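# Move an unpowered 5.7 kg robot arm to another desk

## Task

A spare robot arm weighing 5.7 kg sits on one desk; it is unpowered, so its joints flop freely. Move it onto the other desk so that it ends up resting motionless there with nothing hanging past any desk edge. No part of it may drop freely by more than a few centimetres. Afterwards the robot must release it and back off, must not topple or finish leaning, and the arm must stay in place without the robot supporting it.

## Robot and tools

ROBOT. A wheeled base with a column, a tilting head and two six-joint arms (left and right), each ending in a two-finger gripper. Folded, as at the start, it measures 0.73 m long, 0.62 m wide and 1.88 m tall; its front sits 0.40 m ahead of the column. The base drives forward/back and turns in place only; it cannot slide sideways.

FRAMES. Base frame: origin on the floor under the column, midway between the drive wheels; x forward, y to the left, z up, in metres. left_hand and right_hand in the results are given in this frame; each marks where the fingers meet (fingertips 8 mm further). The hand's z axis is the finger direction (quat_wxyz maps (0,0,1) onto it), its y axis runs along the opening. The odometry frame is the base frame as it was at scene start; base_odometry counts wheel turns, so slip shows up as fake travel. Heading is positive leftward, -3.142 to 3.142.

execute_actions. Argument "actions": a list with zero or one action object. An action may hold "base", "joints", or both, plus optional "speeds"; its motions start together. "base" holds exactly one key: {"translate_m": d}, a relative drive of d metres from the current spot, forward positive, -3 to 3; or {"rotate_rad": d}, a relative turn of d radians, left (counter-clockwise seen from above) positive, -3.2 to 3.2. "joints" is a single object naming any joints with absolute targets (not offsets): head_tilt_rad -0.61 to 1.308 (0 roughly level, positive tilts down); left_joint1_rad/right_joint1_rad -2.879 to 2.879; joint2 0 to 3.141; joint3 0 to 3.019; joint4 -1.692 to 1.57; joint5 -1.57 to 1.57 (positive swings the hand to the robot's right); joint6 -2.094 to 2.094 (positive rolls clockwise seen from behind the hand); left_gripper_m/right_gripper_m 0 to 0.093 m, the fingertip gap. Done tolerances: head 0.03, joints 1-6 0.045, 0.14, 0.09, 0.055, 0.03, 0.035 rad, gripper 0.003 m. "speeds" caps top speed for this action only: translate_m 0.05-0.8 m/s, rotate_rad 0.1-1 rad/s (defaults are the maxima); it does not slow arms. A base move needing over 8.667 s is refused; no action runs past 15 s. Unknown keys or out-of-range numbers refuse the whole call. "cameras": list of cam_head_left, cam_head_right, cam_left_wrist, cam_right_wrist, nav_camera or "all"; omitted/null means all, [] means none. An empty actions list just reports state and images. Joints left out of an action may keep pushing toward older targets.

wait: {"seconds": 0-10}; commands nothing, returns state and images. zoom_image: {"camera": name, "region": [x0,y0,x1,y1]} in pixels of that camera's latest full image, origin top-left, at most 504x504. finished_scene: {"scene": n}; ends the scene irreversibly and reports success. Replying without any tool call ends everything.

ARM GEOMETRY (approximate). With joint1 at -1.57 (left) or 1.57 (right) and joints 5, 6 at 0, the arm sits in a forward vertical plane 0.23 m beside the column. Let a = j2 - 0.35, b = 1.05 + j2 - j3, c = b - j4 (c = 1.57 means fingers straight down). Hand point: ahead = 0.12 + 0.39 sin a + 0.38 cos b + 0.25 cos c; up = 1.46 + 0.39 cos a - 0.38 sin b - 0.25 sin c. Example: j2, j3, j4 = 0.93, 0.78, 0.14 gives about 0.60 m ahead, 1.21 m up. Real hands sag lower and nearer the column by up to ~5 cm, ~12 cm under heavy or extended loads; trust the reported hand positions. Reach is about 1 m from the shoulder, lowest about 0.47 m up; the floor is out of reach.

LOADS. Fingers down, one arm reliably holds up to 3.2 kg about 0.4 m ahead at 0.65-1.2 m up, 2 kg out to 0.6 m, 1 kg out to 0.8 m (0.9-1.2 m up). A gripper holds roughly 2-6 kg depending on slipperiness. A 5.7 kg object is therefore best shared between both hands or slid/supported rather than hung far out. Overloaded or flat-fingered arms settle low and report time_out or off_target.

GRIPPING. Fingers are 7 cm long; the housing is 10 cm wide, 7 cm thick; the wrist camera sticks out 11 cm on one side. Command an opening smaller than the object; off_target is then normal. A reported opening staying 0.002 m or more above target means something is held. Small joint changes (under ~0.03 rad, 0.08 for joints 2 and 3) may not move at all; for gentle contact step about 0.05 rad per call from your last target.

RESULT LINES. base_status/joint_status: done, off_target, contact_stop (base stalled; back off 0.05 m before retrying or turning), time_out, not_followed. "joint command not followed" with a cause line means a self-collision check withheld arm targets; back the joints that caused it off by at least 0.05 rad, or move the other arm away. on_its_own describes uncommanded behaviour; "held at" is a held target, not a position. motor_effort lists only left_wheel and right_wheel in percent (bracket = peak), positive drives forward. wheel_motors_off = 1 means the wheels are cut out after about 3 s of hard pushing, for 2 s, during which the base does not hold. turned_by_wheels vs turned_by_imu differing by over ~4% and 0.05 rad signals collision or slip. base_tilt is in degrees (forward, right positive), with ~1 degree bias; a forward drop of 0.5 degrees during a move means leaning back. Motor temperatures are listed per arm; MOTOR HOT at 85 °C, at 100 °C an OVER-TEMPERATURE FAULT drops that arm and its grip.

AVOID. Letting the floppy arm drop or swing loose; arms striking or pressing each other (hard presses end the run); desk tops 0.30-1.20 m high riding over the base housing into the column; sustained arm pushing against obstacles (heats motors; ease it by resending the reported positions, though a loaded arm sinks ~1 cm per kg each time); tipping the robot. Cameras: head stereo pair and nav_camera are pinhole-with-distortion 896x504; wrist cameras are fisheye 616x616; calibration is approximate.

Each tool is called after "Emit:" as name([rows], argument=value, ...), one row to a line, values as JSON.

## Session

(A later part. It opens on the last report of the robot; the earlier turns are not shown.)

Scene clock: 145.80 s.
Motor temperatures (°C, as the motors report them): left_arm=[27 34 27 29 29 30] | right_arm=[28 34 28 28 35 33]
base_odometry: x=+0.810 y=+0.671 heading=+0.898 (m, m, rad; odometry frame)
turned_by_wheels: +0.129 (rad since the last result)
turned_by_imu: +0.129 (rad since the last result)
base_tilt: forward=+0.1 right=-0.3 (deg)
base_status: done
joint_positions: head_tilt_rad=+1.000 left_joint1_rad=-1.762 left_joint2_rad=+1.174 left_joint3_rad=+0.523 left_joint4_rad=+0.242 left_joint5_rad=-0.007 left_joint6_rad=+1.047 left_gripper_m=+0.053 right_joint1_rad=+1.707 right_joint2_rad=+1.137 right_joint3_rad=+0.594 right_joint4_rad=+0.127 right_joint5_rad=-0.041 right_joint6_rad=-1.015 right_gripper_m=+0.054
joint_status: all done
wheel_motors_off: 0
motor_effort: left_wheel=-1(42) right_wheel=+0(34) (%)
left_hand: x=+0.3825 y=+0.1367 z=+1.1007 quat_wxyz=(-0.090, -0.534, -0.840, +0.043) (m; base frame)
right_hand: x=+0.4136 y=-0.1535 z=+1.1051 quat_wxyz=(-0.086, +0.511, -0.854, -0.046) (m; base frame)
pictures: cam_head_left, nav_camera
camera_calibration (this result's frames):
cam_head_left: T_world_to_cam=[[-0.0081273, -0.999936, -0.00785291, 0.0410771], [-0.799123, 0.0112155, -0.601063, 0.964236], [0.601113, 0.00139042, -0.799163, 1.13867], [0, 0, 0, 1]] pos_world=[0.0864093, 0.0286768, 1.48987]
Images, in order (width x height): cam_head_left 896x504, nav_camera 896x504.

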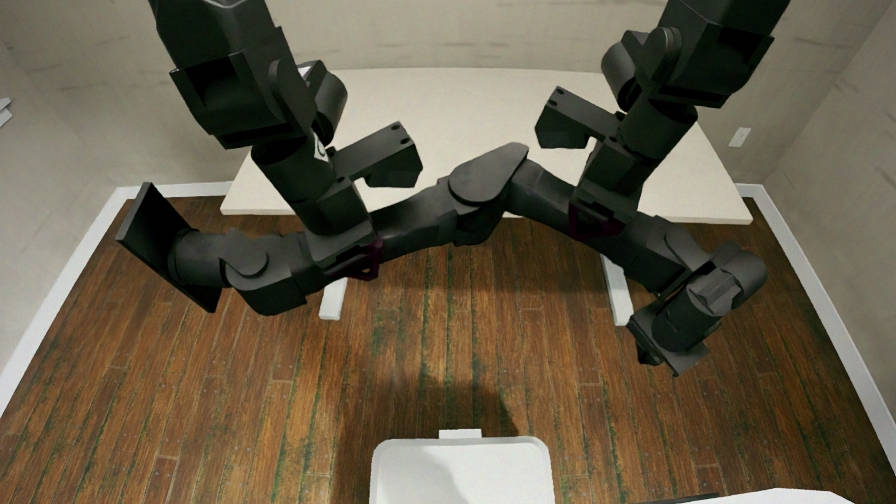

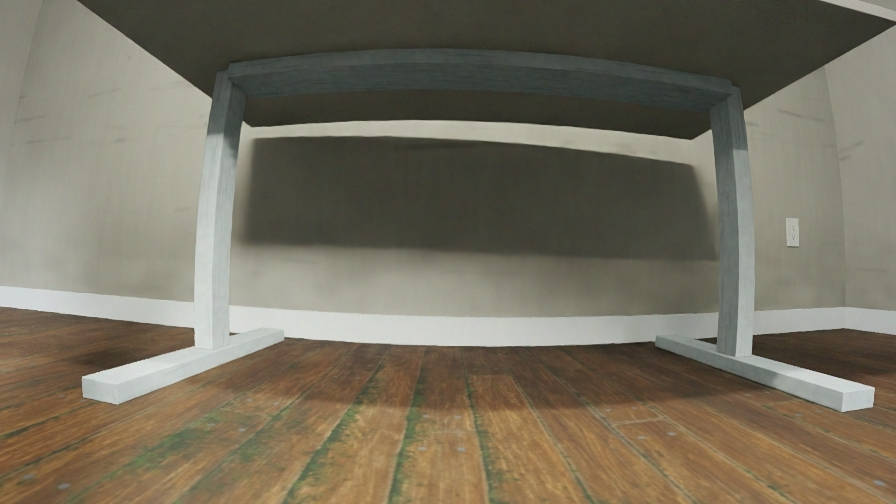

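Emit:
execute_actions([
  {"base":{"translate_m":0.46},"speeds":{"translate_m":0.2},"joints":{"head_tilt_rad":1.2}},
], cameras=["cam_head_left"])

Emit:
execute_actions([
  {"joints":{"left_joint2_rad":1.16,"left_joint3_rad":0.63,"right_joint2_rad":1.14,"right_joint3_rad":0.66,"left_gripper_m":0.0,"right_gripper_m":0.0}},
], cameras=["cam_head_left"])

Scene clock: 165.83 s.
Motor temperatures (°C, as the motors report them): left_arm=[27 34 27 29 29 30] | right_arm=[28 34 28 28 37 34]
base_odometry: x=+1.097 y=+1.031 heading=+0.899 (m, m, rad; odometry frame)
turned_by_wheels: +0.001 (rad since the last result)
turned_by_imu: -0.001 (rad since the last result)
base_tilt: forward=+0.1 right=-0.4 (deg)
base_status: done
joint_positions: head_tilt_rad=+1.198 left_joint1_rad=-1.762 left_joint2_rad=+1.174 left_joint3_rad=+0.522 left_joint4_rad=+0.241 left_joint5_rad=-0.007 left_joint6_rad=+1.045 left_gripper_m=+0.053 right_joint1_rad=+1.707 right_joint2_rad=+1.139 right_joint3_rad=+0.595 right_joint4_rad=+0.127 right_joint5_rad=-0.042 right_joint6_rad=-1.015 right_gripper_m=+0.054
joint_status: all done
wheel_motors_off: 0
motor_effort: left_wheel=+1(52) right_wheel=-1(42) (%)
left_hand: x=+0.3817 y=+0.1368 z=+1.1006 quat_wxyz=(-0.090, -0.533, -0.840, +0.043) (m; base frame)
right_hand: x=+0.4136 y=-0.1534 z=+1.1047 quat_wxyz=(-0.086, +0.512, -0.854, -0.046) (m; base frame)
pictures: cam_head_left
camera_calibration (this result's frames):
cam_head_left: T_world_to_cam=[[-0.0095158, -0.999936, -0.00609677, 0.0384421], [-0.901925, 0.0112155, -0.431746, 0.708628], [0.431787, 0.00139042, -0.901974, 1.30546], [0, 0, 0, 1]] pos_world=[0.0758132, 0.0286768, 1.48368]
Images, in order (width x height): cam_head_left 896x504.

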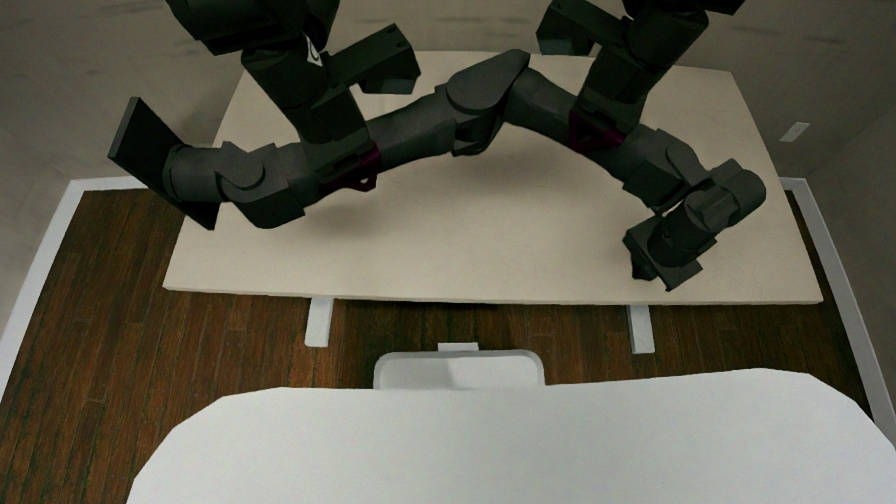

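Scene clock: 166.80 s.
Motor temperatures (°C, as the motors report them): left_arm=[27 34 27 29 29 30] | right_arm=[28 34 28 28 36 34]
base_odometry: x=+1.097 y=+1.031 heading=+0.899 (m, m, rad; odometry frame)
turned_by_wheels: +0.000 (rad since the last result)
turned_by_imu: +0.000 (rad since the last result)
base_tilt: forward=+0.2 right=-0.4 (deg)
base_status: not commanded
joint_positions: head_tilt_rad=+1.198 left_joint1_rad=-1.758 left_joint2_rad=+1.263 left_joint3_rad=+0.634 left_joint4_rad=+0.241 left_joint5_rad=-0.007 left_joint6_rad=+1.053 left_gripper_m=+0.053 right_joint1_rad=+1.690 right_joint2_rad=+1.224 right_joint3_rad=+0.701 right_joint4_rad=+0.125 right_joint5_rad=-0.030 right_joint6_rad=-1.026 right_gripper_m=+0.054
joint_status: left_gripper_m off_target (ended at +0.053, target +0.000); right_gripper_m off_target (ended at +0.054, target +0.000); the others done
wheel_motors_off: 0
motor_effort: left_wheel=+1(3) right_wheel=-2(3) (%)
left_hand: x=+0.4182 y=+0.1308 z=+1.0745 quat_wxyz=(-0.099, -0.535, -0.838, +0.036) (m; base frame)
right_hand: x=+0.4486 y=-0.1592 z=+1.0797 quat_wxyz=(-0.088, +0.513, -0.854, -0.029) (m; base frame)
pictures: cam_head_left
camera_calibration (this result's frames):
cam_head_left: T_world_to_cam=[[-0.0095158, -0.999936, -0.00609677, 0.0384421], [-0.901925, 0.0112155, -0.431747, 0.708628], [0.431787, 0.00139042, -0.901974, 1.30546], [0, 0, 0, 1]] pos_world=[0.0758133, 0.0286768, 1.48368]
Images, in order (width x height): cam_head_left 896x504.

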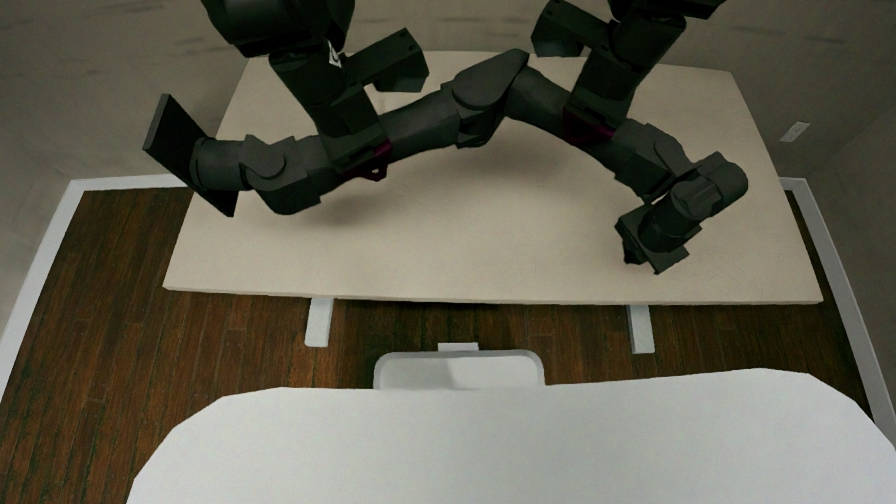

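Emit:
execute_actions([
  {"joints":{"left_joint2_rad":1.26,"left_joint3_rad":0.70,"right_joint2_rad":1.24,"right_joint3_rad":0.73,"left_gripper_m":0.0,"right_gripper_m":0.0}},
], cameras=["cam_head_left"])

Emit:
execute_actions([
  {"joints":{"left_joint2_rad":1.36,"left_joint3_rad":0.77,"right_joint2_rad":1.34,"right_joint3_rad":0.80,"left_gripper_m":0.0,"right_gripper_m":0.0}},
], cameras=["cam_head_left"])

Emit:
execute_actions([
  {"joints":{"left_joint2_rad":1.45,"left_joint3_rad":0.84,"right_joint2_rad":1.43,"right_joint3_rad":0.87,"left_gripper_m":0.0,"right_gripper_m":0.0}},
], cameras=["cam_head_left"])

Scene clock: 173.83 s.
Motor temperatures (°C, as the motors report them): left_arm=[27 34 26 29 29 30] | right_arm=[28 35 28 28 36 34]
base_odometry: x=+1.097 y=+1.031 heading=+0.899 (m, m, rad; odometry frame)
turned_by_wheels: +0.000 (rad since the last result)
turned_by_imu: +0.000 (rad since the last result)
base_tilt: forward=+0.1 right=-0.3 (deg)
base_status: not commanded
joint_positions: head_tilt_rad=+1.198 left_joint1_rad=-1.751 left_joint2_rad=+1.354 left_joint3_rad=+0.701 left_joint4_rad=+0.241 left_joint5_rad=-0.008 left_joint6_rad=+1.052 left_gripper_m=+0.053 right_joint1_rad=+1.682 right_joint2_rad=+1.328 right_joint3_rad=+0.772 right_joint4_rad=+0.125 right_joint5_rad=-0.028 right_joint6_rad=-1.028 right_gripper_m=+0.054
joint_status: left_gripper_m off_target (ended at +0.053, target +0.000); right_gripper_m off_target (ended at +0.054, target +0.000); the others done
wheel_motors_off: 0
motor_effort: left_wheel=+2(3) right_wheel=-2(3) (%)
left_hand: x=+0.4229 y=+0.1299 z=+1.0458 quat_wxyz=(-0.086, -0.534, -0.840, +0.038) (m; base frame)
right_hand: x=+0.4527 y=-0.1603 z=+1.0468 quat_wxyz=(-0.072, +0.513, -0.855, -0.032) (m; base frame)
pictures: cam_head_left
camera_calibration (this result's frames):
cam_head_left: T_world_to_cam=[[-0.0095158, -0.999936, -0.00609677, 0.0384421], [-0.901925, 0.0112155, -0.431747, 0.708628], [0.431787, 0.00139042, -0.901974, 1.30546], [0, 0, 0, 1]] pos_world=[0.0758133, 0.0286768, 1.48368]
Images, in order (width x height): cam_head_left 896x504.

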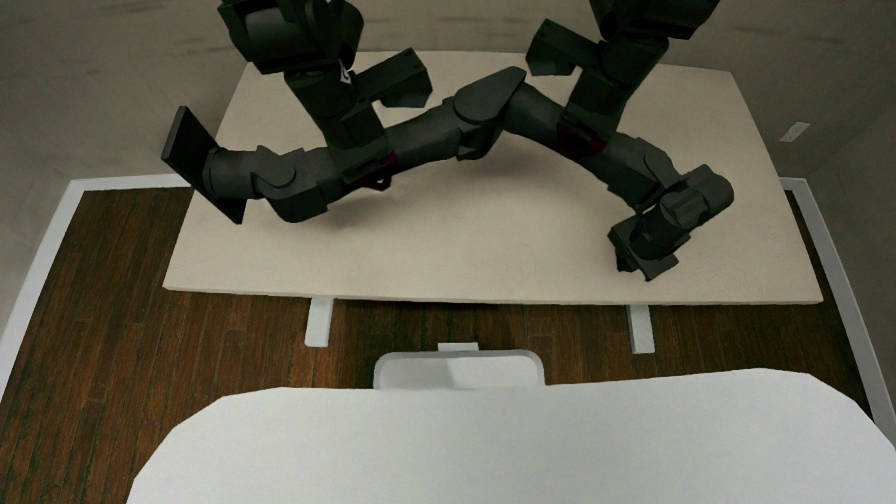

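Scene clock: 174.77 s.
Motor temperatures (°C, as the motors report them): left_arm=[27 34 26 29 29 30] | right_arm=[28 35 28 28 36 34]
base_odometry: x=+1.097 y=+1.031 heading=+0.899 (m, m, rad; odometry frame)
turned_by_wheels: +0.000 (rad since the last result)
turned_by_imu: +0.000 (rad since the last result)
base_tilt: forward=+0.1 right=-0.3 (deg)
base_status: not commanded
joint_positions: head_tilt_rad=+1.198 left_joint1_rad=-1.746 left_joint2_rad=+1.454 left_joint3_rad=+0.775 left_joint4_rad=+0.242 left_joint5_rad=-0.010 left_joint6_rad=+1.047 left_gripper_m=+0.053 right_joint1_rad=+1.673 right_joint2_rad=+1.427 right_joint3_rad=+0.846 right_joint4_rad=+0.128 right_joint5_rad=-0.024 right_joint6_rad=-1.034 right_gripper_m=+0.054
joint_status: left_gripper_m off_target (ended at +0.053, target +0.000); right_gripper_m off_target (ended at +0.054, target +0.000); the others done
wheel_motors_off: 0
motor_effort: left_wheel=+2(3) right_wheel=-1(3) (%)
left_hand: x=+0.4263 y=+0.1280 z=+1.0130 quat_wxyz=(-0.074, -0.533, -0.842, +0.041) (m; base frame)
right_hand: x=+0.4571 y=-0.1624 z=+1.0137 quat_wxyz=(-0.059, +0.515, -0.855, -0.033) (m; base frame)
pictures: cam_head_left
camera_calibration (this result's frames):
cam_head_left: T_world_to_cam=[[-0.0095158, -0.999936, -0.00609678, 0.0384421], [-0.901925, 0.0112155, -0.431747, 0.708629], [0.431788, 0.00139042, -0.901974, 1.30546], [0, 0, 0, 1]] pos_world=[0.0758133, 0.0286768, 1.48368]
Images, in order (width x height): cam_head_left 896x504.

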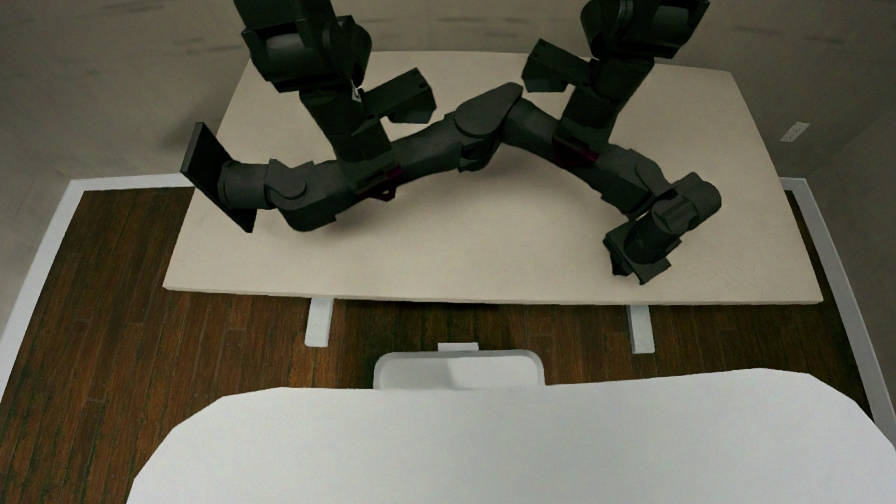

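Scene clock: 175.63 s.
Motor temperatures (°C, as the motors report them): left_arm=[27 34 26 29 29 30] | right_arm=[28 35 28 28 35 34]
base_odometry: x=+1.097 y=+1.031 heading=+0.899 (m, m, rad; odometry frame)
turned_by_wheels: +0.000 (rad since the last result)
turned_by_imu: +0.000 (rad since the last result)
base_tilt: forward=+0.2 right=-0.3 (deg)
base_status: not commanded
joint_positions: head_tilt_rad=+1.198 left_joint1_rad=-1.741 left_joint2_rad=+1.543 left_joint3_rad=+0.848 left_joint4_rad=+0.243 left_joint5_rad=-0.013 left_joint6_rad=+1.045 left_gripper_m=+0.053 right_joint1_rad=+1.667 right_joint2_rad=+1.519 right_joint3_rad=+0.919 right_joint4_rad=+0.129 right_joint5_rad=-0.020 right_joint6_rad=-1.038 right_gripper_m=+0.054
joint_status: left_gripper_m off_target (ended at +0.053, target +0.000); right_gripper_m off_target (ended at +0.054, target +0.000); the others done
wheel_motors_off: 0
motor_effort: left_wheel=+2(3) right_wheel=-1(3) (%)
left_hand: x=+0.4299 y=+0.1264 z=+0.9821 quat_wxyz=(-0.065, -0.531, -0.844, +0.042) (m; base frame)
right_hand: x=+0.4610 y=-0.1640 z=+0.9817 quat_wxyz=(-0.049, +0.515, -0.855, -0.032) (m; base frame)
pictures: cam_head_left
camera_calibration (this result's frames):
cam_head_left: T_world_to_cam=[[-0.0095158, -0.999936, -0.00609677, 0.0384421], [-0.901925, 0.0112155, -0.431747, 0.708629], [0.431787, 0.00139042, -0.901974, 1.30546], [0, 0, 0, 1]] pos_world=[0.0758133, 0.0286768, 1.48368]
Images, in order (width x height): cam_head_left 896x504.

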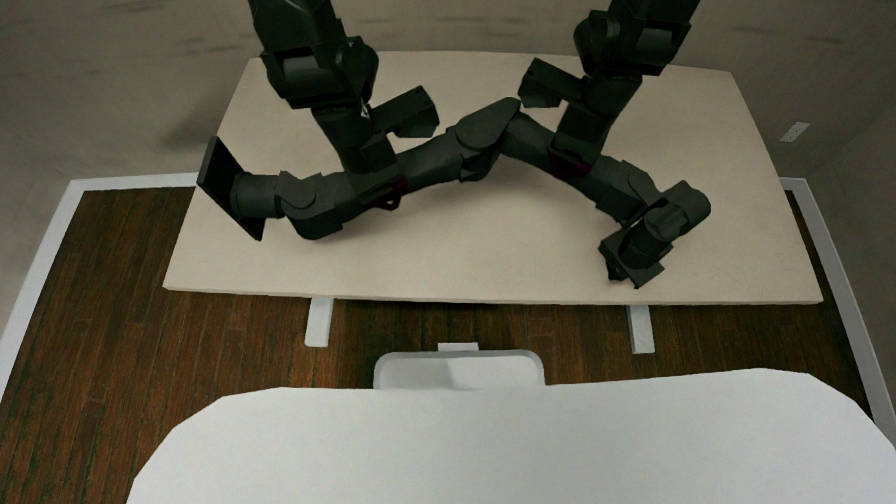

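Emit:
execute_actions([
  {"base":{"translate_m":0.04},"speeds":{"translate_m":0.05},"joints":{"left_joint2_rad":1.52,"left_joint3_rad":0.90,"right_joint2_rad":1.50,"right_joint3_rad":0.93,"left_gripper_m":0.0,"right_gripper_m":0.0}},
], cameras=["cam_head_left"])

Emit:
execute_actions([
  {"base":{"translate_m":0.03},"speeds":{"translate_m":0.05},"joints":{"left_joint2_rad":1.59,"left_joint3_rad":0.96,"right_joint2_rad":1.57,"right_joint3_rad":0.99,"left_gripper_m":0.0,"right_gripper_m":0.0}},
], cameras=["cam_head_left"])

Scene clock: 181.97 s.
Motor temperatures (°C, as the motors report them): left_arm=[27 35 27 29 29 30] | right_arm=[28 36 28 28 35 34]
base_odometry: x=+1.122 y=+1.063 heading=+0.899 (m, m, rad; odometry frame)
turned_by_wheels: +0.000 (rad since the last result)
turned_by_imu: +0.000 (rad since the last result)
base_tilt: forward=+0.0 right=-0.3 (deg)
base_status: done
joint_positions: head_tilt_rad=+1.199 left_joint1_rad=-1.737 left_joint2_rad=+1.616 left_joint3_rad=+0.911 left_joint4_rad=+0.243 left_joint5_rad=-0.014 left_joint6_rad=+1.043 left_gripper_m=+0.053 right_joint1_rad=+1.662 right_joint2_rad=+1.589 right_joint3_rad=+0.982 right_joint4_rad=+0.128 right_joint5_rad=-0.016 right_joint6_rad=-1.044 right_gripper_m=+0.054
joint_status: left_gripper_m off_target (ended at +0.053, target +0.000); right_gripper_m off_target (ended at +0.054, target +0.000); the others done
wheel_motors_off: 0
motor_effort: left_wheel=+0(36) right_wheel=+0(35) (%)
left_hand: x=+0.4336 y=+0.1249 z=+0.9564 quat_wxyz=(-0.060, -0.530, -0.845, +0.042) (m; base frame)
right_hand: x=+0.4658 y=-0.1655 z=+0.9563 quat_wxyz=(-0.043, +0.517, -0.854, -0.030) (m; base frame)
pictures: cam_head_left
camera_calibration (this result's frames):
cam_head_left: T_world_to_cam=[[-0.00951919, -0.999936, -0.00609148, 0.0384341], [-0.902165, 0.0112155, -0.431245, 0.707868], [0.431286, 0.00139042, -0.902214, 1.30586], [0, 0, 0, 1]] pos_world=[0.0757819, 0.0286768, 1.48366]
Images, in order (width x height): cam_head_left 896x504.

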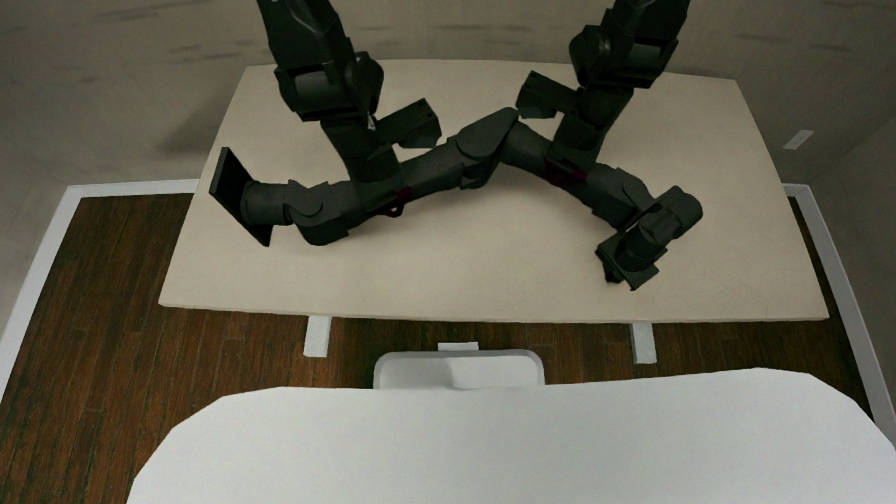

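Scene clock: 183.33 s.
Motor temperatures (°C, as the motors report them): left_arm=[27 35 27 29 29 30] | right_arm=[28 36 28 28 34 34]
base_odometry: x=+1.141 y=+1.086 heading=+0.899 (m, m, rad; odometry frame)
turned_by_wheels: +0.000 (rad since the last result)
turned_by_imu: +0.000 (rad since the last result)
base_tilt: forward=+0.3 right=-0.4 (deg)
base_status: done
joint_positions: head_tilt_rad=+1.199 left_joint1_rad=-1.733 left_joint2_rad=+1.684 left_joint3_rad=+0.969 left_joint4_rad=+0.243 left_joint5_rad=-0.015 left_joint6_rad=+1.041 left_gripper_m=+0.053 right_joint1_rad=+1.658 right_joint2_rad=+1.659 right_joint3_rad=+1.040 right_joint4_rad=+0.128 right_joint5_rad=-0.014 right_joint6_rad=-1.047 right_gripper_m=+0.054
joint_status: left_gripper_m off_target (ended at +0.053, target +0.000); right_gripper_m off_target (ended at +0.054, target +0.000); the others done
wheel_motors_off: 0
motor_effort: left_wheel=+0(36) right_wheel=-1(36) (%)
left_hand: x=+0.4340 y=+0.1237 z=+0.9314 quat_wxyz=(-0.054, -0.529, -0.846, +0.042) (m; base frame)
right_hand: x=+0.4662 y=-0.1665 z=+0.9306 quat_wxyz=(-0.036, +0.518, -0.854, -0.031) (m; base frame)
pictures: cam_head_left
camera_calibration (this result's frames):
cam_head_left: T_world_to_cam=[[-0.00952024, -0.999936, -0.00608983, 0.0384316], [-0.90224, 0.0112155, -0.431089, 0.707631], [0.43113, 0.00139042, -0.902289, 1.30598], [0, 0, 0, 1]] pos_world=[0.0757722, 0.0286768, 1.48366]
Images, in order (width x height): cam_head_left 896x504.

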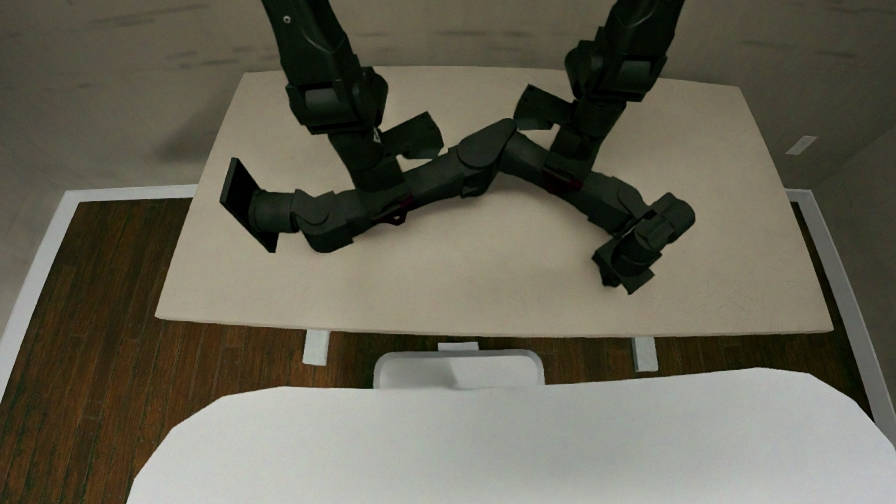

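Emit:
execute_actions([
  {"base":{"translate_m":0.025},"speeds":{"translate_m":0.05},"joints":{"left_joint2_rad":1.66,"left_joint3_rad":1.03,"right_joint2_rad":1.64,"right_joint3_rad":1.06,"left_gripper_m":0.0,"right_gripper_m":0.0}},
], cameras=["cam_head_left"])

Emit:
execute_actions([
  {"base":{"translate_m":0.025},"speeds":{"translate_m":0.05},"joints":{"left_joint2_rad":1.73,"left_joint3_rad":1.10,"right_joint2_rad":1.71,"right_joint3_rad":1.13,"left_gripper_m":0.0,"right_gripper_m":0.0}},
], cameras=["cam_head_left"])

Scene clock: 189.67 s.
Motor temperatures (°C, as the motors report them): left_arm=[27 35 27 29 29 30] | right_arm=[28 37 28 28 34 34]
base_odometry: x=+1.156 y=+1.106 heading=+0.899 (m, m, rad; odometry frame)
turned_by_wheels: +0.000 (rad since the last result)
turned_by_imu: +0.000 (rad since the last result)
base_tilt: forward=+0.1 right=-0.3 (deg)
base_status: done
joint_positions: head_tilt_rad=+1.199 left_joint1_rad=-1.727 left_joint2_rad=+1.760 left_joint3_rad=+1.041 left_joint4_rad=+0.242 left_joint5_rad=-0.003 left_joint6_rad=+1.032 left_gripper_m=+0.053 right_joint1_rad=+1.654 right_joint2_rad=+1.708 right_joint3_rad=+1.094 right_joint4_rad=+0.123 right_joint5_rad=-0.006 right_joint6_rad=-1.063 right_gripper_m=+0.054
joint_status: left_gripper_m off_target (ended at +0.053, target +0.000); right_gripper_m off_target (ended at +0.054, target +0.000); the others done
wheel_motors_off: 0
motor_effort: left_wheel=+0(36) right_wheel=-1(35) (%)
left_hand: x=+0.4372 y=+0.1213 z=+0.9031 quat_wxyz=(-0.053, -0.524, -0.849, +0.047) (m; base frame)
right_hand: x=+0.4730 y=-0.1684 z=+0.9120 quat_wxyz=(-0.034, +0.524, -0.851, -0.026) (m; base frame)
pictures: cam_head_left
camera_calibration (this result's frames):
cam_head_left: T_world_to_cam=[[-0.00952084, -0.999936, -0.00608891, 0.0384302], [-0.902282, 0.0112155, -0.431001, 0.707499], [0.431042, 0.00139042, -0.902331, 1.30605], [0, 0, 0, 1]] pos_world=[0.0757667, 0.0286768, 1.48366]
Images, in order (width x height): cam_head_left 896x504.

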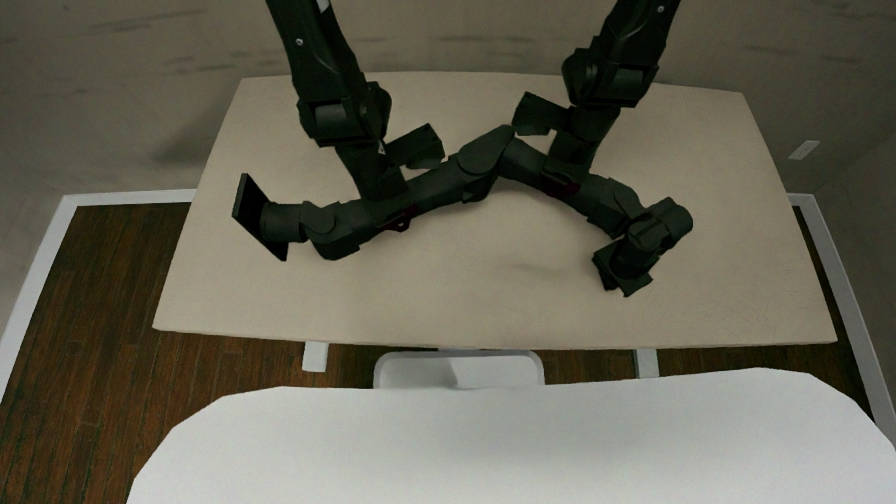

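Scene clock: 190.80 s.
Motor temperatures (°C, as the motors report them): left_arm=[27 35 27 29 29 30] | right_arm=[28 37 28 28 34 34]
base_odometry: x=+1.172 y=+1.125 heading=+0.899 (m, m, rad; odometry frame)
turned_by_wheels: +0.000 (rad since the last result)
turned_by_imu: +0.000 (rad since the last result)
base_tilt: forward=+0.2 right=-0.4 (deg)
base_status: done
joint_positions: head_tilt_rad=+1.199 left_joint1_rad=-1.721 left_joint2_rad=+1.832 left_joint3_rad=+1.116 left_joint4_rad=+0.241 left_joint5_rad=-0.001 left_joint6_rad=+0.994 left_gripper_m=+0.053 right_joint1_rad=+1.654 right_joint2_rad=+1.745 right_joint3_rad=+1.158 right_joint4_rad=+0.112 right_joint5_rad=-0.008 right_joint6_rad=-1.096 right_gripper_m=+0.054
joint_status: left_gripper_m off_target (ended at +0.053, target +0.000); right_gripper_m off_target (ended at +0.054, target +0.000); the others done
wheel_motors_off: 0
motor_effort: left_wheel=+0(35) right_wheel=+0(36) (%)
left_hand: x=+0.4424 y=+0.1208 z=+0.8752 quat_wxyz=(-0.053, -0.507, -0.859, +0.046) (m; base frame)
right_hand: x=+0.4895 y=-0.1667 z=+0.8974 quat_wxyz=(-0.042, +0.537, -0.842, -0.022) (m; base frame)
pictures: cam_head_left
camera_calibration (this result's frames):
cam_head_left: T_world_to_cam=[[-0.00952127, -0.999936, -0.00608823, 0.0384292], [-0.902312, 0.0112155, -0.430937, 0.707401], [0.430978, 0.00139042, -0.902362, 1.3061], [0, 0, 0, 1]] pos_world=[0.0757627, 0.0286768, 1.48365]
Images, in order (width x height): cam_head_left 896x504.

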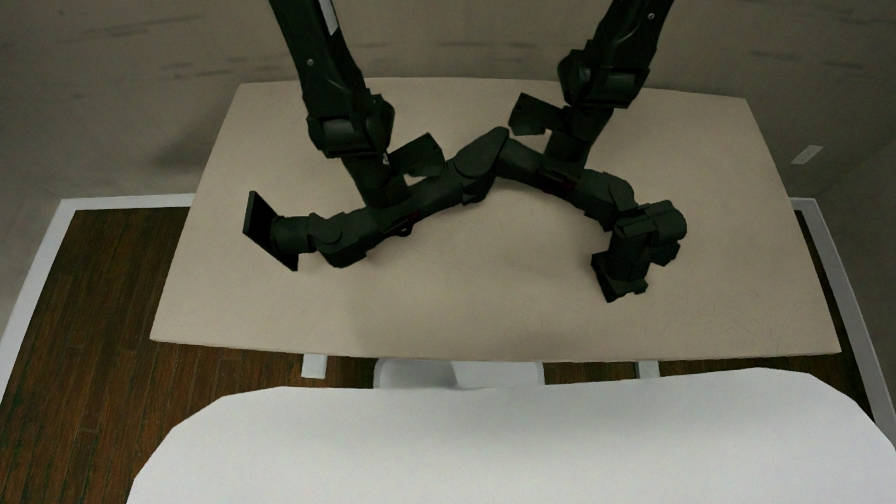

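Emit:
execute_actions([
  {"base":{"translate_m":0.03},"speeds":{"translate_m":0.05},"joints":{"left_joint2_rad":1.77,"left_joint3_rad":1.15,"right_joint2_rad":1.75,"right_joint3_rad":1.20,"left_gripper_m":0.0,"right_gripper_m":0.0}},
], cameras=["cam_head_left"])

Emit:
execute_actions([
  {"joints":{"left_joint2_rad":1.83,"left_joint3_rad":1.23,"right_joint2_rad":1.81,"right_joint3_rad":1.29,"left_gripper_m":0.0,"right_gripper_m":0.0}},
], cameras=["cam_head_left"])

Scene clock: 196.73 s.
Motor temperatures (°C, as the motors report them): left_arm=[27 36 27 29 29 30] | right_arm=[28 37 28 28 33 33]
base_odometry: x=+1.190 y=+1.149 heading=+0.899 (m, m, rad; odometry frame)
turned_by_wheels: +0.000 (rad since the last result)
turned_by_imu: +0.000 (rad since the last result)
base_tilt: forward=+0.0 right=-0.3 (deg)
base_status: done
joint_positions: head_tilt_rad=+1.199 left_joint1_rad=-1.719 left_joint2_rad=+1.871 left_joint3_rad=+1.167 left_joint4_rad=+0.244 left_joint5_rad=-0.026 left_joint6_rad=+1.001 left_gripper_m=+0.053 right_joint1_rad=+1.654 right_joint2_rad=+1.817 right_joint3_rad=+1.233 right_joint4_rad=+0.117 right_joint5_rad=-0.011 right_joint6_rad=-1.093 right_gripper_m=+0.054
joint_status: left_gripper_m off_target (ended at +0.053, target +0.000); right_gripper_m off_target (ended at +0.054, target +0.000); the others done
wheel_motors_off: 0
motor_effort: left_wheel=+0(35) right_wheel=+0(34) (%)
left_hand: x=+0.4510 y=+0.1243 z=+0.8588 quat_wxyz=(-0.053, -0.509, -0.859, +0.031) (m; base frame)
right_hand: x=+0.4966 y=-0.1638 z=+0.8702 quat_wxyz=(-0.046, +0.536, -0.843, -0.021) (m; base frame)
pictures: cam_head_left
camera_calibration (this result's frames):
cam_head_left: T_world_to_cam=[[-0.00952149, -0.999936, -0.00608789, 0.0384287], [-0.902328, 0.0112155, -0.430905, 0.707353], [0.430946, 0.00139042, -0.902377, 1.30612], [0, 0, 0, 1]] pos_world=[0.0757607, 0.0286768, 1.48365]
Images, in order (width x height): cam_head_left 896x504.

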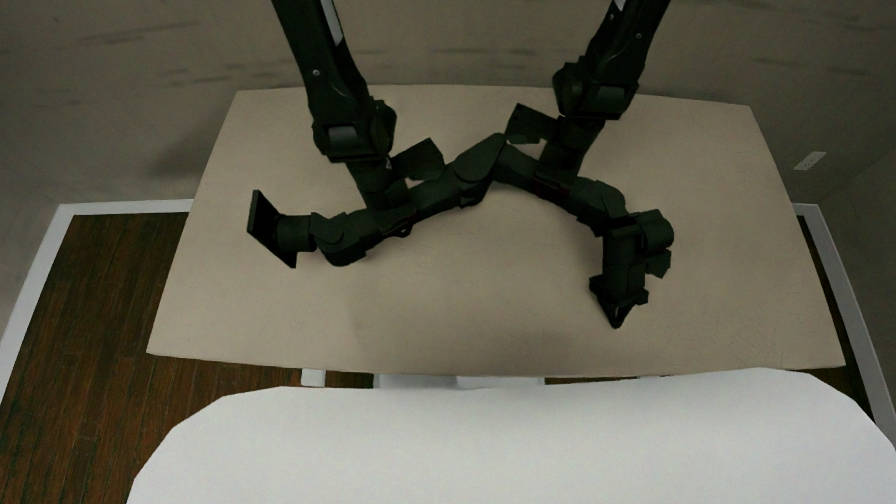

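Scene clock: 197.60 s.
Motor temperatures (°C, as the motors report them): left_arm=[27 36 27 29 29 30] | right_arm=[28 37 28 28 33 33]
base_odometry: x=+1.190 y=+1.149 heading=+0.899 (m, m, rad; odometry frame)
turned_by_wheels: +0.000 (rad since the last result)
turned_by_imu: +0.000 (rad since the last result)
base_tilt: forward=+0.2 right=-0.4 (deg)
base_status: not commanded
joint_positions: head_tilt_rad=+1.199 left_joint1_rad=-1.712 left_joint2_rad=+1.932 left_joint3_rad=+1.247 left_joint4_rad=+0.244 left_joint5_rad=-0.027 left_joint6_rad=+1.001 left_gripper_m=+0.053 right_joint1_rad=+1.652 right_joint2_rad=+1.882 right_joint3_rad=+1.319 right_joint4_rad=+0.117 right_joint5_rad=-0.011 right_joint6_rad=-1.100 right_gripper_m=+0.054
joint_status: left_gripper_m off_target (ended at +0.053, target +0.000); right_gripper_m off_target (ended at +0.054, target +0.000); the others done
wheel_motors_off: 0
motor_effort: left_wheel=+0(1) right_wheel=+0(1) (%)
left_hand: x=+0.4643 y=+0.1251 z=+0.8343 quat_wxyz=(-0.060, -0.507, -0.860, +0.023) (m; base frame)
right_hand: x=+0.5117 y=-0.1626 z=+0.8452 quat_wxyz=(-0.055, +0.538, -0.841, -0.015) (m; base frame)
pictures: cam_head_left
camera_calibration (this result's frames):
cam_head_left: T_world_to_cam=[[-0.00952149, -0.999936, -0.00608789, 0.0384287], [-0.902328, 0.0112155, -0.430905, 0.707352], [0.430946, 0.00139042, -0.902377, 1.30612], [0, 0, 0, 1]] pos_world=[0.0757607, 0.0286768, 1.48365]
Images, in order (width x height): cam_head_left 896x504.

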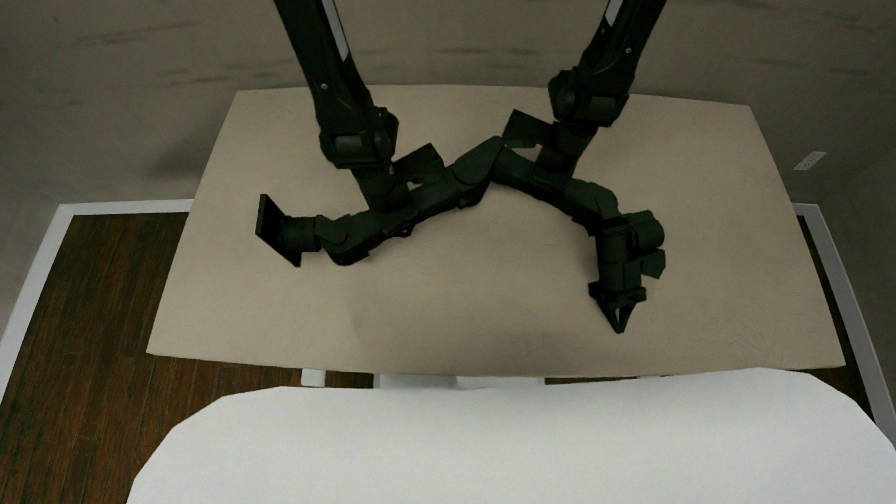

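Sliding nicely with margin. Continue down.

Emit:
execute_actions([
  {"joints":{"left_joint2_rad":1.90,"left_joint3_rad":1.30,"right_joint2_rad":1.88,"right_joint3_rad":1.36,"left_gripper_m":0.0,"right_gripper_m":0.0}},
], cameras=["cam_head_left"])

Emit:
execute_actions([
  {"joints":{"left_joint2_rad":1.97,"left_joint3_rad":1.36,"right_joint2_rad":1.96,"right_joint3_rad":1.43,"left_gripper_m":0.0,"right_gripper_m":0.0}},
], cameras=["cam_head_left"])

Scene clock: 201.73 s.
Motor temperatures (°C, as the motors report them): left_arm=[27 36 27 29 30 30] | right_arm=[28 37 28 28 33 33]
base_odometry: x=+1.190 y=+1.149 heading=+0.899 (m, m, rad; odometry frame)
turned_by_wheels: +0.000 (rad since the last result)
turned_by_imu: +0.000 (rad since the last result)
base_tilt: forward=+0.2 right=-0.4 (deg)
base_status: not commanded
joint_positions: head_tilt_rad=+1.199 left_joint1_rad=-1.707 left_joint2_rad=+1.998 left_joint3_rad=+1.318 left_joint4_rad=+0.244 left_joint5_rad=-0.015 left_joint6_rad=+0.992 left_gripper_m=+0.053 right_joint1_rad=+1.651 right_joint2_rad=+1.936 right_joint3_rad=+1.382 right_joint4_rad=+0.114 right_joint5_rad=-0.007 right_joint6_rad=-1.113 right_gripper_m=+0.054
joint_status: left_gripper_m off_target (ended at +0.053, target +0.000); right_gripper_m off_target (ended at +0.054, target +0.000); the others done
wheel_motors_off: 0
motor_effort: left_wheel=+0(1) right_wheel=-1(2) (%)
left_hand: x=+0.4658 y=+0.1238 z=+0.8088 quat_wxyz=(-0.064, -0.502, -0.862, +0.026) (m; base frame)
right_hand: x=+0.5159 y=-0.1630 z=+0.8242 quat_wxyz=(-0.056, +0.543, -0.838, -0.011) (m; base frame)
pictures: cam_head_left
camera_calibration (this result's frames):
cam_head_left: T_world_to_cam=[[-0.00952149, -0.999936, -0.00608789, 0.0384287], [-0.902328, 0.0112155, -0.430905, 0.707352], [0.430946, 0.00139042, -0.902377, 1.30612], [0, 0, 0, 1]] pos_world=[0.0757607, 0.0286768, 1.48365]
Images, in order (width x height): cam_head_left 896x504.

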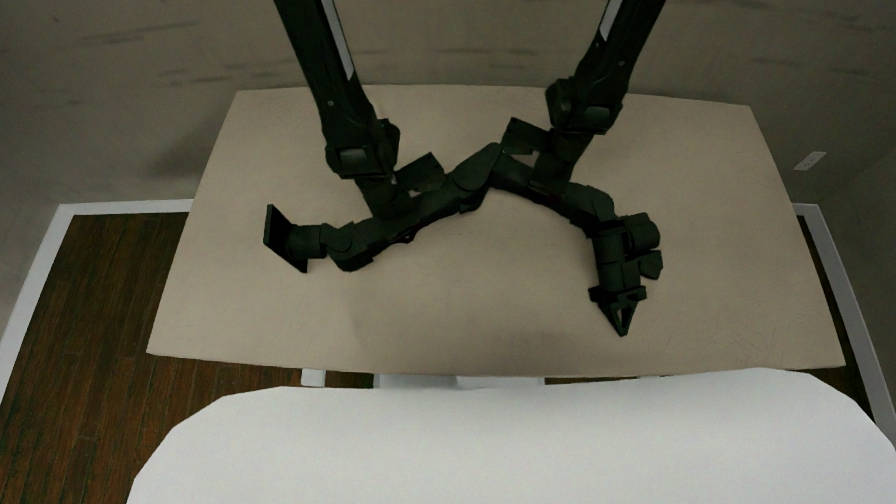

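Scene clock: 202.53 s.
Motor temperatures (°C, as the motors report them): left_arm=[27 36 27 29 30 30] | right_arm=[28 37 28 28 33 33]
base_odometry: x=+1.190 y=+1.149 heading=+0.899 (m, m, rad; odometry frame)
turned_by_wheels: +0.000 (rad since the last result)
turned_by_imu: +0.000 (rad since the last result)
base_tilt: forward=+0.0 right=-0.4 (deg)
base_status: not commanded
joint_positions: head_tilt_rad=+1.199 left_joint1_rad=-1.706 left_joint2_rad=+2.035 left_joint3_rad=+1.364 left_joint4_rad=+0.244 left_joint5_rad=-0.032 left_joint6_rad=+0.992 left_gripper_m=+0.053 right_joint1_rad=+1.649 right_joint2_rad=+2.005 right_joint3_rad=+1.461 right_joint4_rad=+0.108 right_joint5_rad=-0.010 right_joint6_rad=-1.104 right_gripper_m=+0.054
joint_status: left_gripper_m off_target (ended at +0.053, target +0.000); right_gripper_m off_target (ended at +0.054, target +0.000); the others done
wheel_motors_off: 0
motor_effort: left_wheel=+0(1) right_wheel=-1(2) (%)
left_hand: x=+0.4704 y=+0.1254 z=+0.7940 quat_wxyz=(-0.064, -0.501, -0.863, +0.016) (m; base frame)
right_hand: x=+0.5197 y=-0.1618 z=+0.7976 quat_wxyz=(-0.058, +0.539, -0.840, -0.011) (m; base frame)
pictures: cam_head_left
camera_calibration (this result's frames):
cam_head_left: T_world_to_cam=[[-0.00952149, -0.999936, -0.00608789, 0.0384287], [-0.902328, 0.0112155, -0.430905, 0.707353], [0.430946, 0.00139042, -0.902377, 1.30612], [0, 0, 0, 1]] pos_world=[0.0757607, 0.0286768, 1.48365]
Images, in order (width x height): cam_head_left 896x504.

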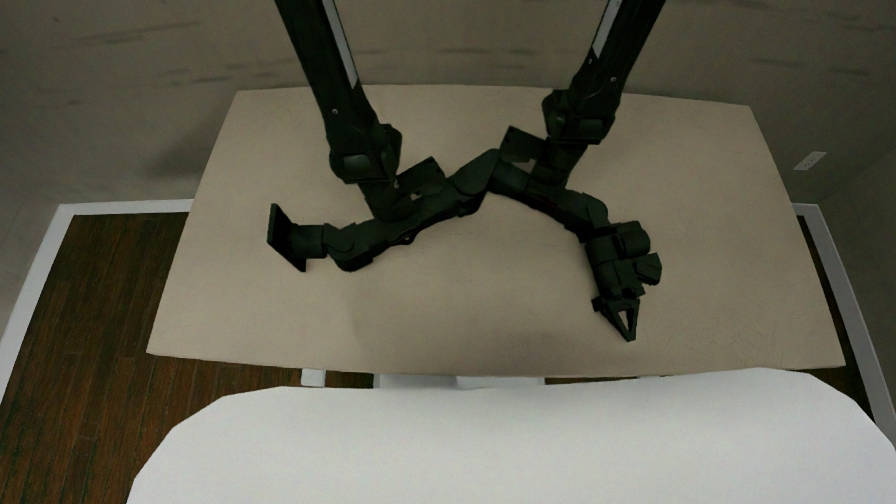

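Emit:
execute_actions([
  {"joints":{"left_joint2_rad":2.04,"left_joint3_rad":1.42,"right_joint2_rad":2.03,"right_joint3_rad":1.50,"left_gripper_m":0.0,"right_gripper_m":0.0}},
], cameras=["cam_head_left"])

Emit:
execute_actions([
  {"joints":{"left_joint2_rad":2.09,"left_joint3_rad":1.46,"right_joint2_rad":2.08,"right_joint3_rad":1.54,"left_gripper_m":0.0,"right_gripper_m":0.0}},
], cameras=["cam_head_left"])

Scene clock: 207.00 s.
Motor temperatures (°C, as the motors report them): left_arm=[27 36 27 29 30 30] | right_arm=[28 37 28 28 32 33]
base_odometry: x=+1.190 y=+1.149 heading=+0.899 (m, m, rad; odometry frame)
turned_by_wheels: +0.000 (rad since the last result)
turned_by_imu: +0.000 (rad since the last result)
base_tilt: forward=+0.2 right=-0.4 (deg)
base_status: not commanded
joint_positions: head_tilt_rad=+1.199 left_joint1_rad=-1.706 left_joint2_rad=+2.061 left_joint3_rad=+1.397 left_joint4_rad=+0.243 left_joint5_rad=-0.021 left_joint6_rad=+0.990 left_gripper_m=+0.053 right_joint1_rad=+1.644 right_joint2_rad=+2.053 right_joint3_rad=+1.516 right_joint4_rad=+0.106 right_joint5_rad=-0.012 right_joint6_rad=-1.099 right_gripper_m=+0.054
joint_status: left_gripper_m off_target (ended at +0.053, target +0.000); right_gripper_m off_target (ended at +0.054, target +0.000); the others done
wheel_motors_off: 0
motor_effort: left_wheel=+1(1) right_wheel=-2(2) (%)
left_hand: x=+0.4728 y=+0.1221 z=+0.7840 quat_wxyz=(-0.069, -0.500, -0.863, +0.020) (m; base frame)
right_hand: x=+0.5213 y=-0.1639 z=+0.7791 quat_wxyz=(-0.059, +0.536, -0.842, -0.009) (m; base frame)
pictures: cam_head_left
camera_calibration (this result's frames):
cam_head_left: T_world_to_cam=[[-0.00952149, -0.999936, -0.00608789, 0.0384287], [-0.902328, 0.0112155, -0.430905, 0.707353], [0.430946, 0.00139042, -0.902377, 1.30612], [0, 0, 0, 1]] pos_world=[0.0757607, 0.0286768, 1.48365]
Images, in order (width x height): cam_head_left 896x504.

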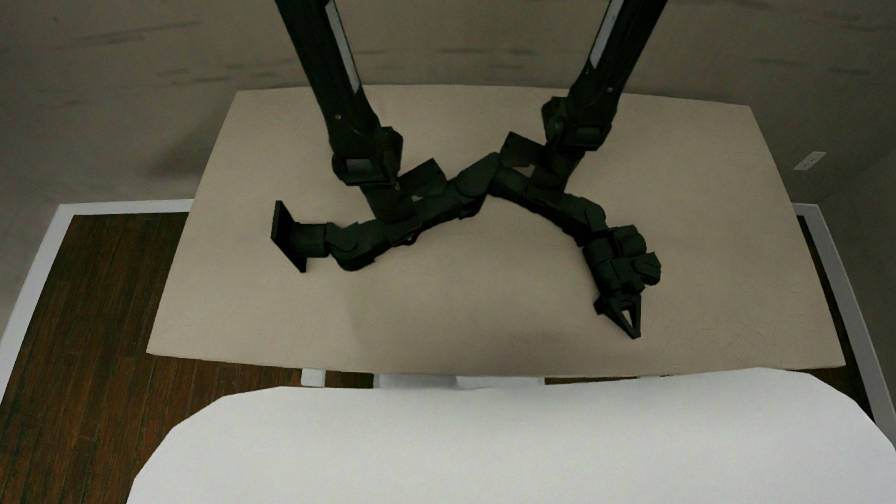

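Scene clock: 207.60 s.
Motor temperatures (°C, as the motors report them): left_arm=[27 36 27 29 30 30] | right_arm=[28 37 28 28 32 33]
base_odometry: x=+1.190 y=+1.149 heading=+0.899 (m, m, rad; odometry frame)
turned_by_wheels: +0.000 (rad since the last result)
turned_by_imu: +0.000 (rad since the last result)
base_tilt: forward=+0.2 right=-0.3 (deg)
base_status: not commanded
joint_positions: head_tilt_rad=+1.199 left_joint1_rad=-1.704 left_joint2_rad=+2.066 left_joint3_rad=+1.418 left_joint4_rad=+0.234 left_joint5_rad=-0.010 left_joint6_rad=+1.007 left_gripper_m=+0.053 right_joint1_rad=+1.643 right_joint2_rad=+2.057 right_joint3_rad=+1.528 right_joint4_rad=+0.094 right_joint5_rad=-0.011 right_joint6_rad=-1.085 right_gripper_m=+0.054
joint_status: left_gripper_m off_target (ended at +0.053, target +0.000); right_gripper_m off_target (ended at +0.054, target +0.000); the others done
wheel_motors_off: 0
motor_effort: left_wheel=+1(2) right_wheel=-1(1) (%)
left_hand: x=+0.4802 y=+0.1215 z=+0.7815 quat_wxyz=(-0.074, -0.507, -0.859, +0.021) (m; base frame)
right_hand: x=+0.5239 y=-0.1653 z=+0.7776 quat_wxyz=(-0.058, +0.530, -0.846, -0.009) (m; base frame)
pictures: cam_head_left
camera_calibration (this result's frames):
cam_head_left: T_world_to_cam=[[-0.00952149, -0.999936, -0.00608789, 0.0384287], [-0.902328, 0.0112155, -0.430905, 0.707353], [0.430946, 0.00139042, -0.902377, 1.30612], [0, 0, 0, 1]] pos_world=[0.0757607, 0.0286768, 1.48365]
Images, in order (width x height): cam_head_left 896x504.

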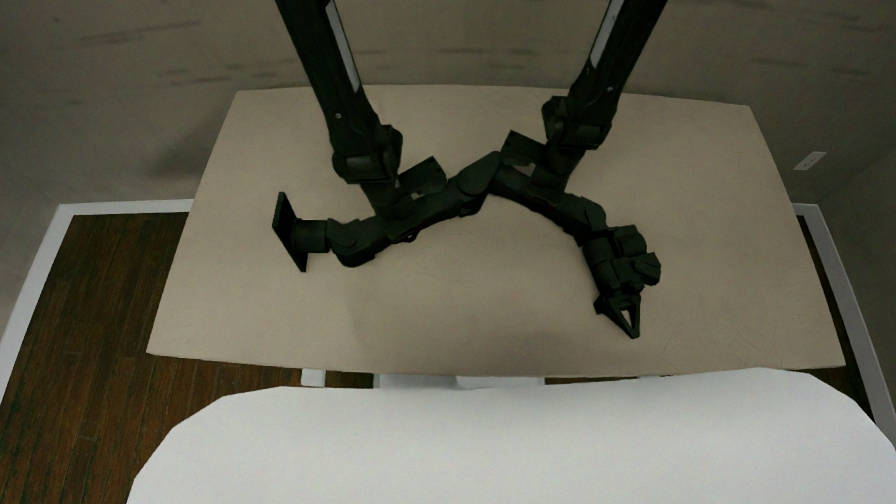

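Emit:
execute_actions([
  {"joints":{"left_gripper_m":0.065,"right_gripper_m":0.065}},
], cameras=["cam_head_left"])

Scene clock: 217.23 s.
Motor temperatures (°C, as the motors report them): left_arm=[27 34 27 29 30 29] | right_arm=[28 36 28 28 32 32]
base_odometry: x=+1.190 y=+1.149 heading=+0.899 (m, m, rad; odometry frame)
turned_by_wheels: +0.000 (rad since the last result)
turned_by_imu: +0.000 (rad since the last result)
base_tilt: forward=+0.1 right=-0.4 (deg)
base_status: not commanded
joint_positions: head_tilt_rad=+1.199 left_joint1_rad=-1.705 left_joint2_rad=+2.074 left_joint3_rad=+1.443 left_joint4_rad=+0.234 left_joint5_rad=-0.002 left_joint6_rad=+0.977 left_gripper_m=+0.065 right_joint1_rad=+1.640 right_joint2_rad=+2.067 right_joint3_rad=+1.533 right_joint4_rad=+0.094 right_joint5_rad=-0.002 right_joint6_rad=-1.152 right_gripper_m=+0.065
joint_status: all done
wheel_motors_off: 0
motor_effort: left_wheel=+1(1) right_wheel=-1(1) (%)
left_hand: x=+0.4903 y=+0.1179 z=+0.7787 quat_wxyz=(-0.083, -0.494, -0.865, +0.023) (m; base frame)
right_hand: x=+0.5201 y=-0.1687 z=+0.7735 quat_wxyz=(-0.052, +0.557, -0.829, -0.004) (m; base frame)
pictures: cam_head_left
camera_calibration (this result's frames):
cam_head_left: T_world_to_cam=[[-0.00952149, -0.999936, -0.00608789, 0.0384287], [-0.902328, 0.0112155, -0.430905, 0.707352], [0.430946, 0.00139042, -0.902377, 1.30612], [0, 0, 0, 1]] pos_world=[0.0757607, 0.0286768, 1.48365]
Images, in order (width x height): cam_head_left 896x504.

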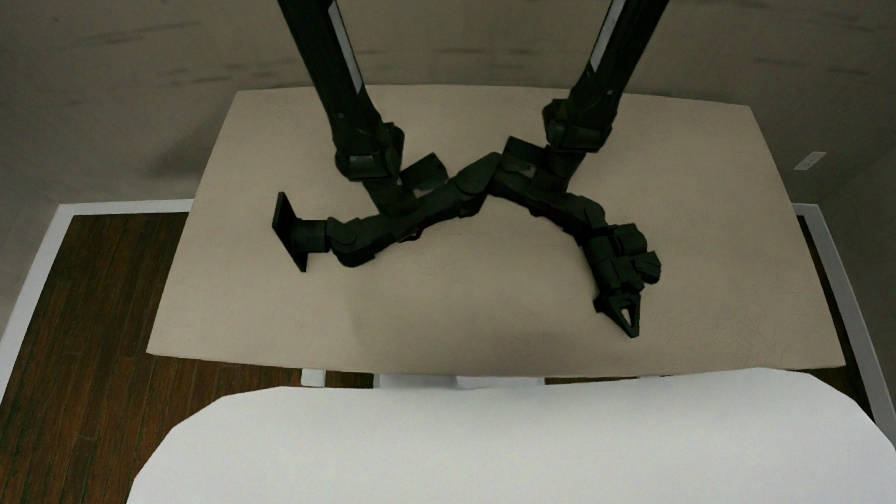

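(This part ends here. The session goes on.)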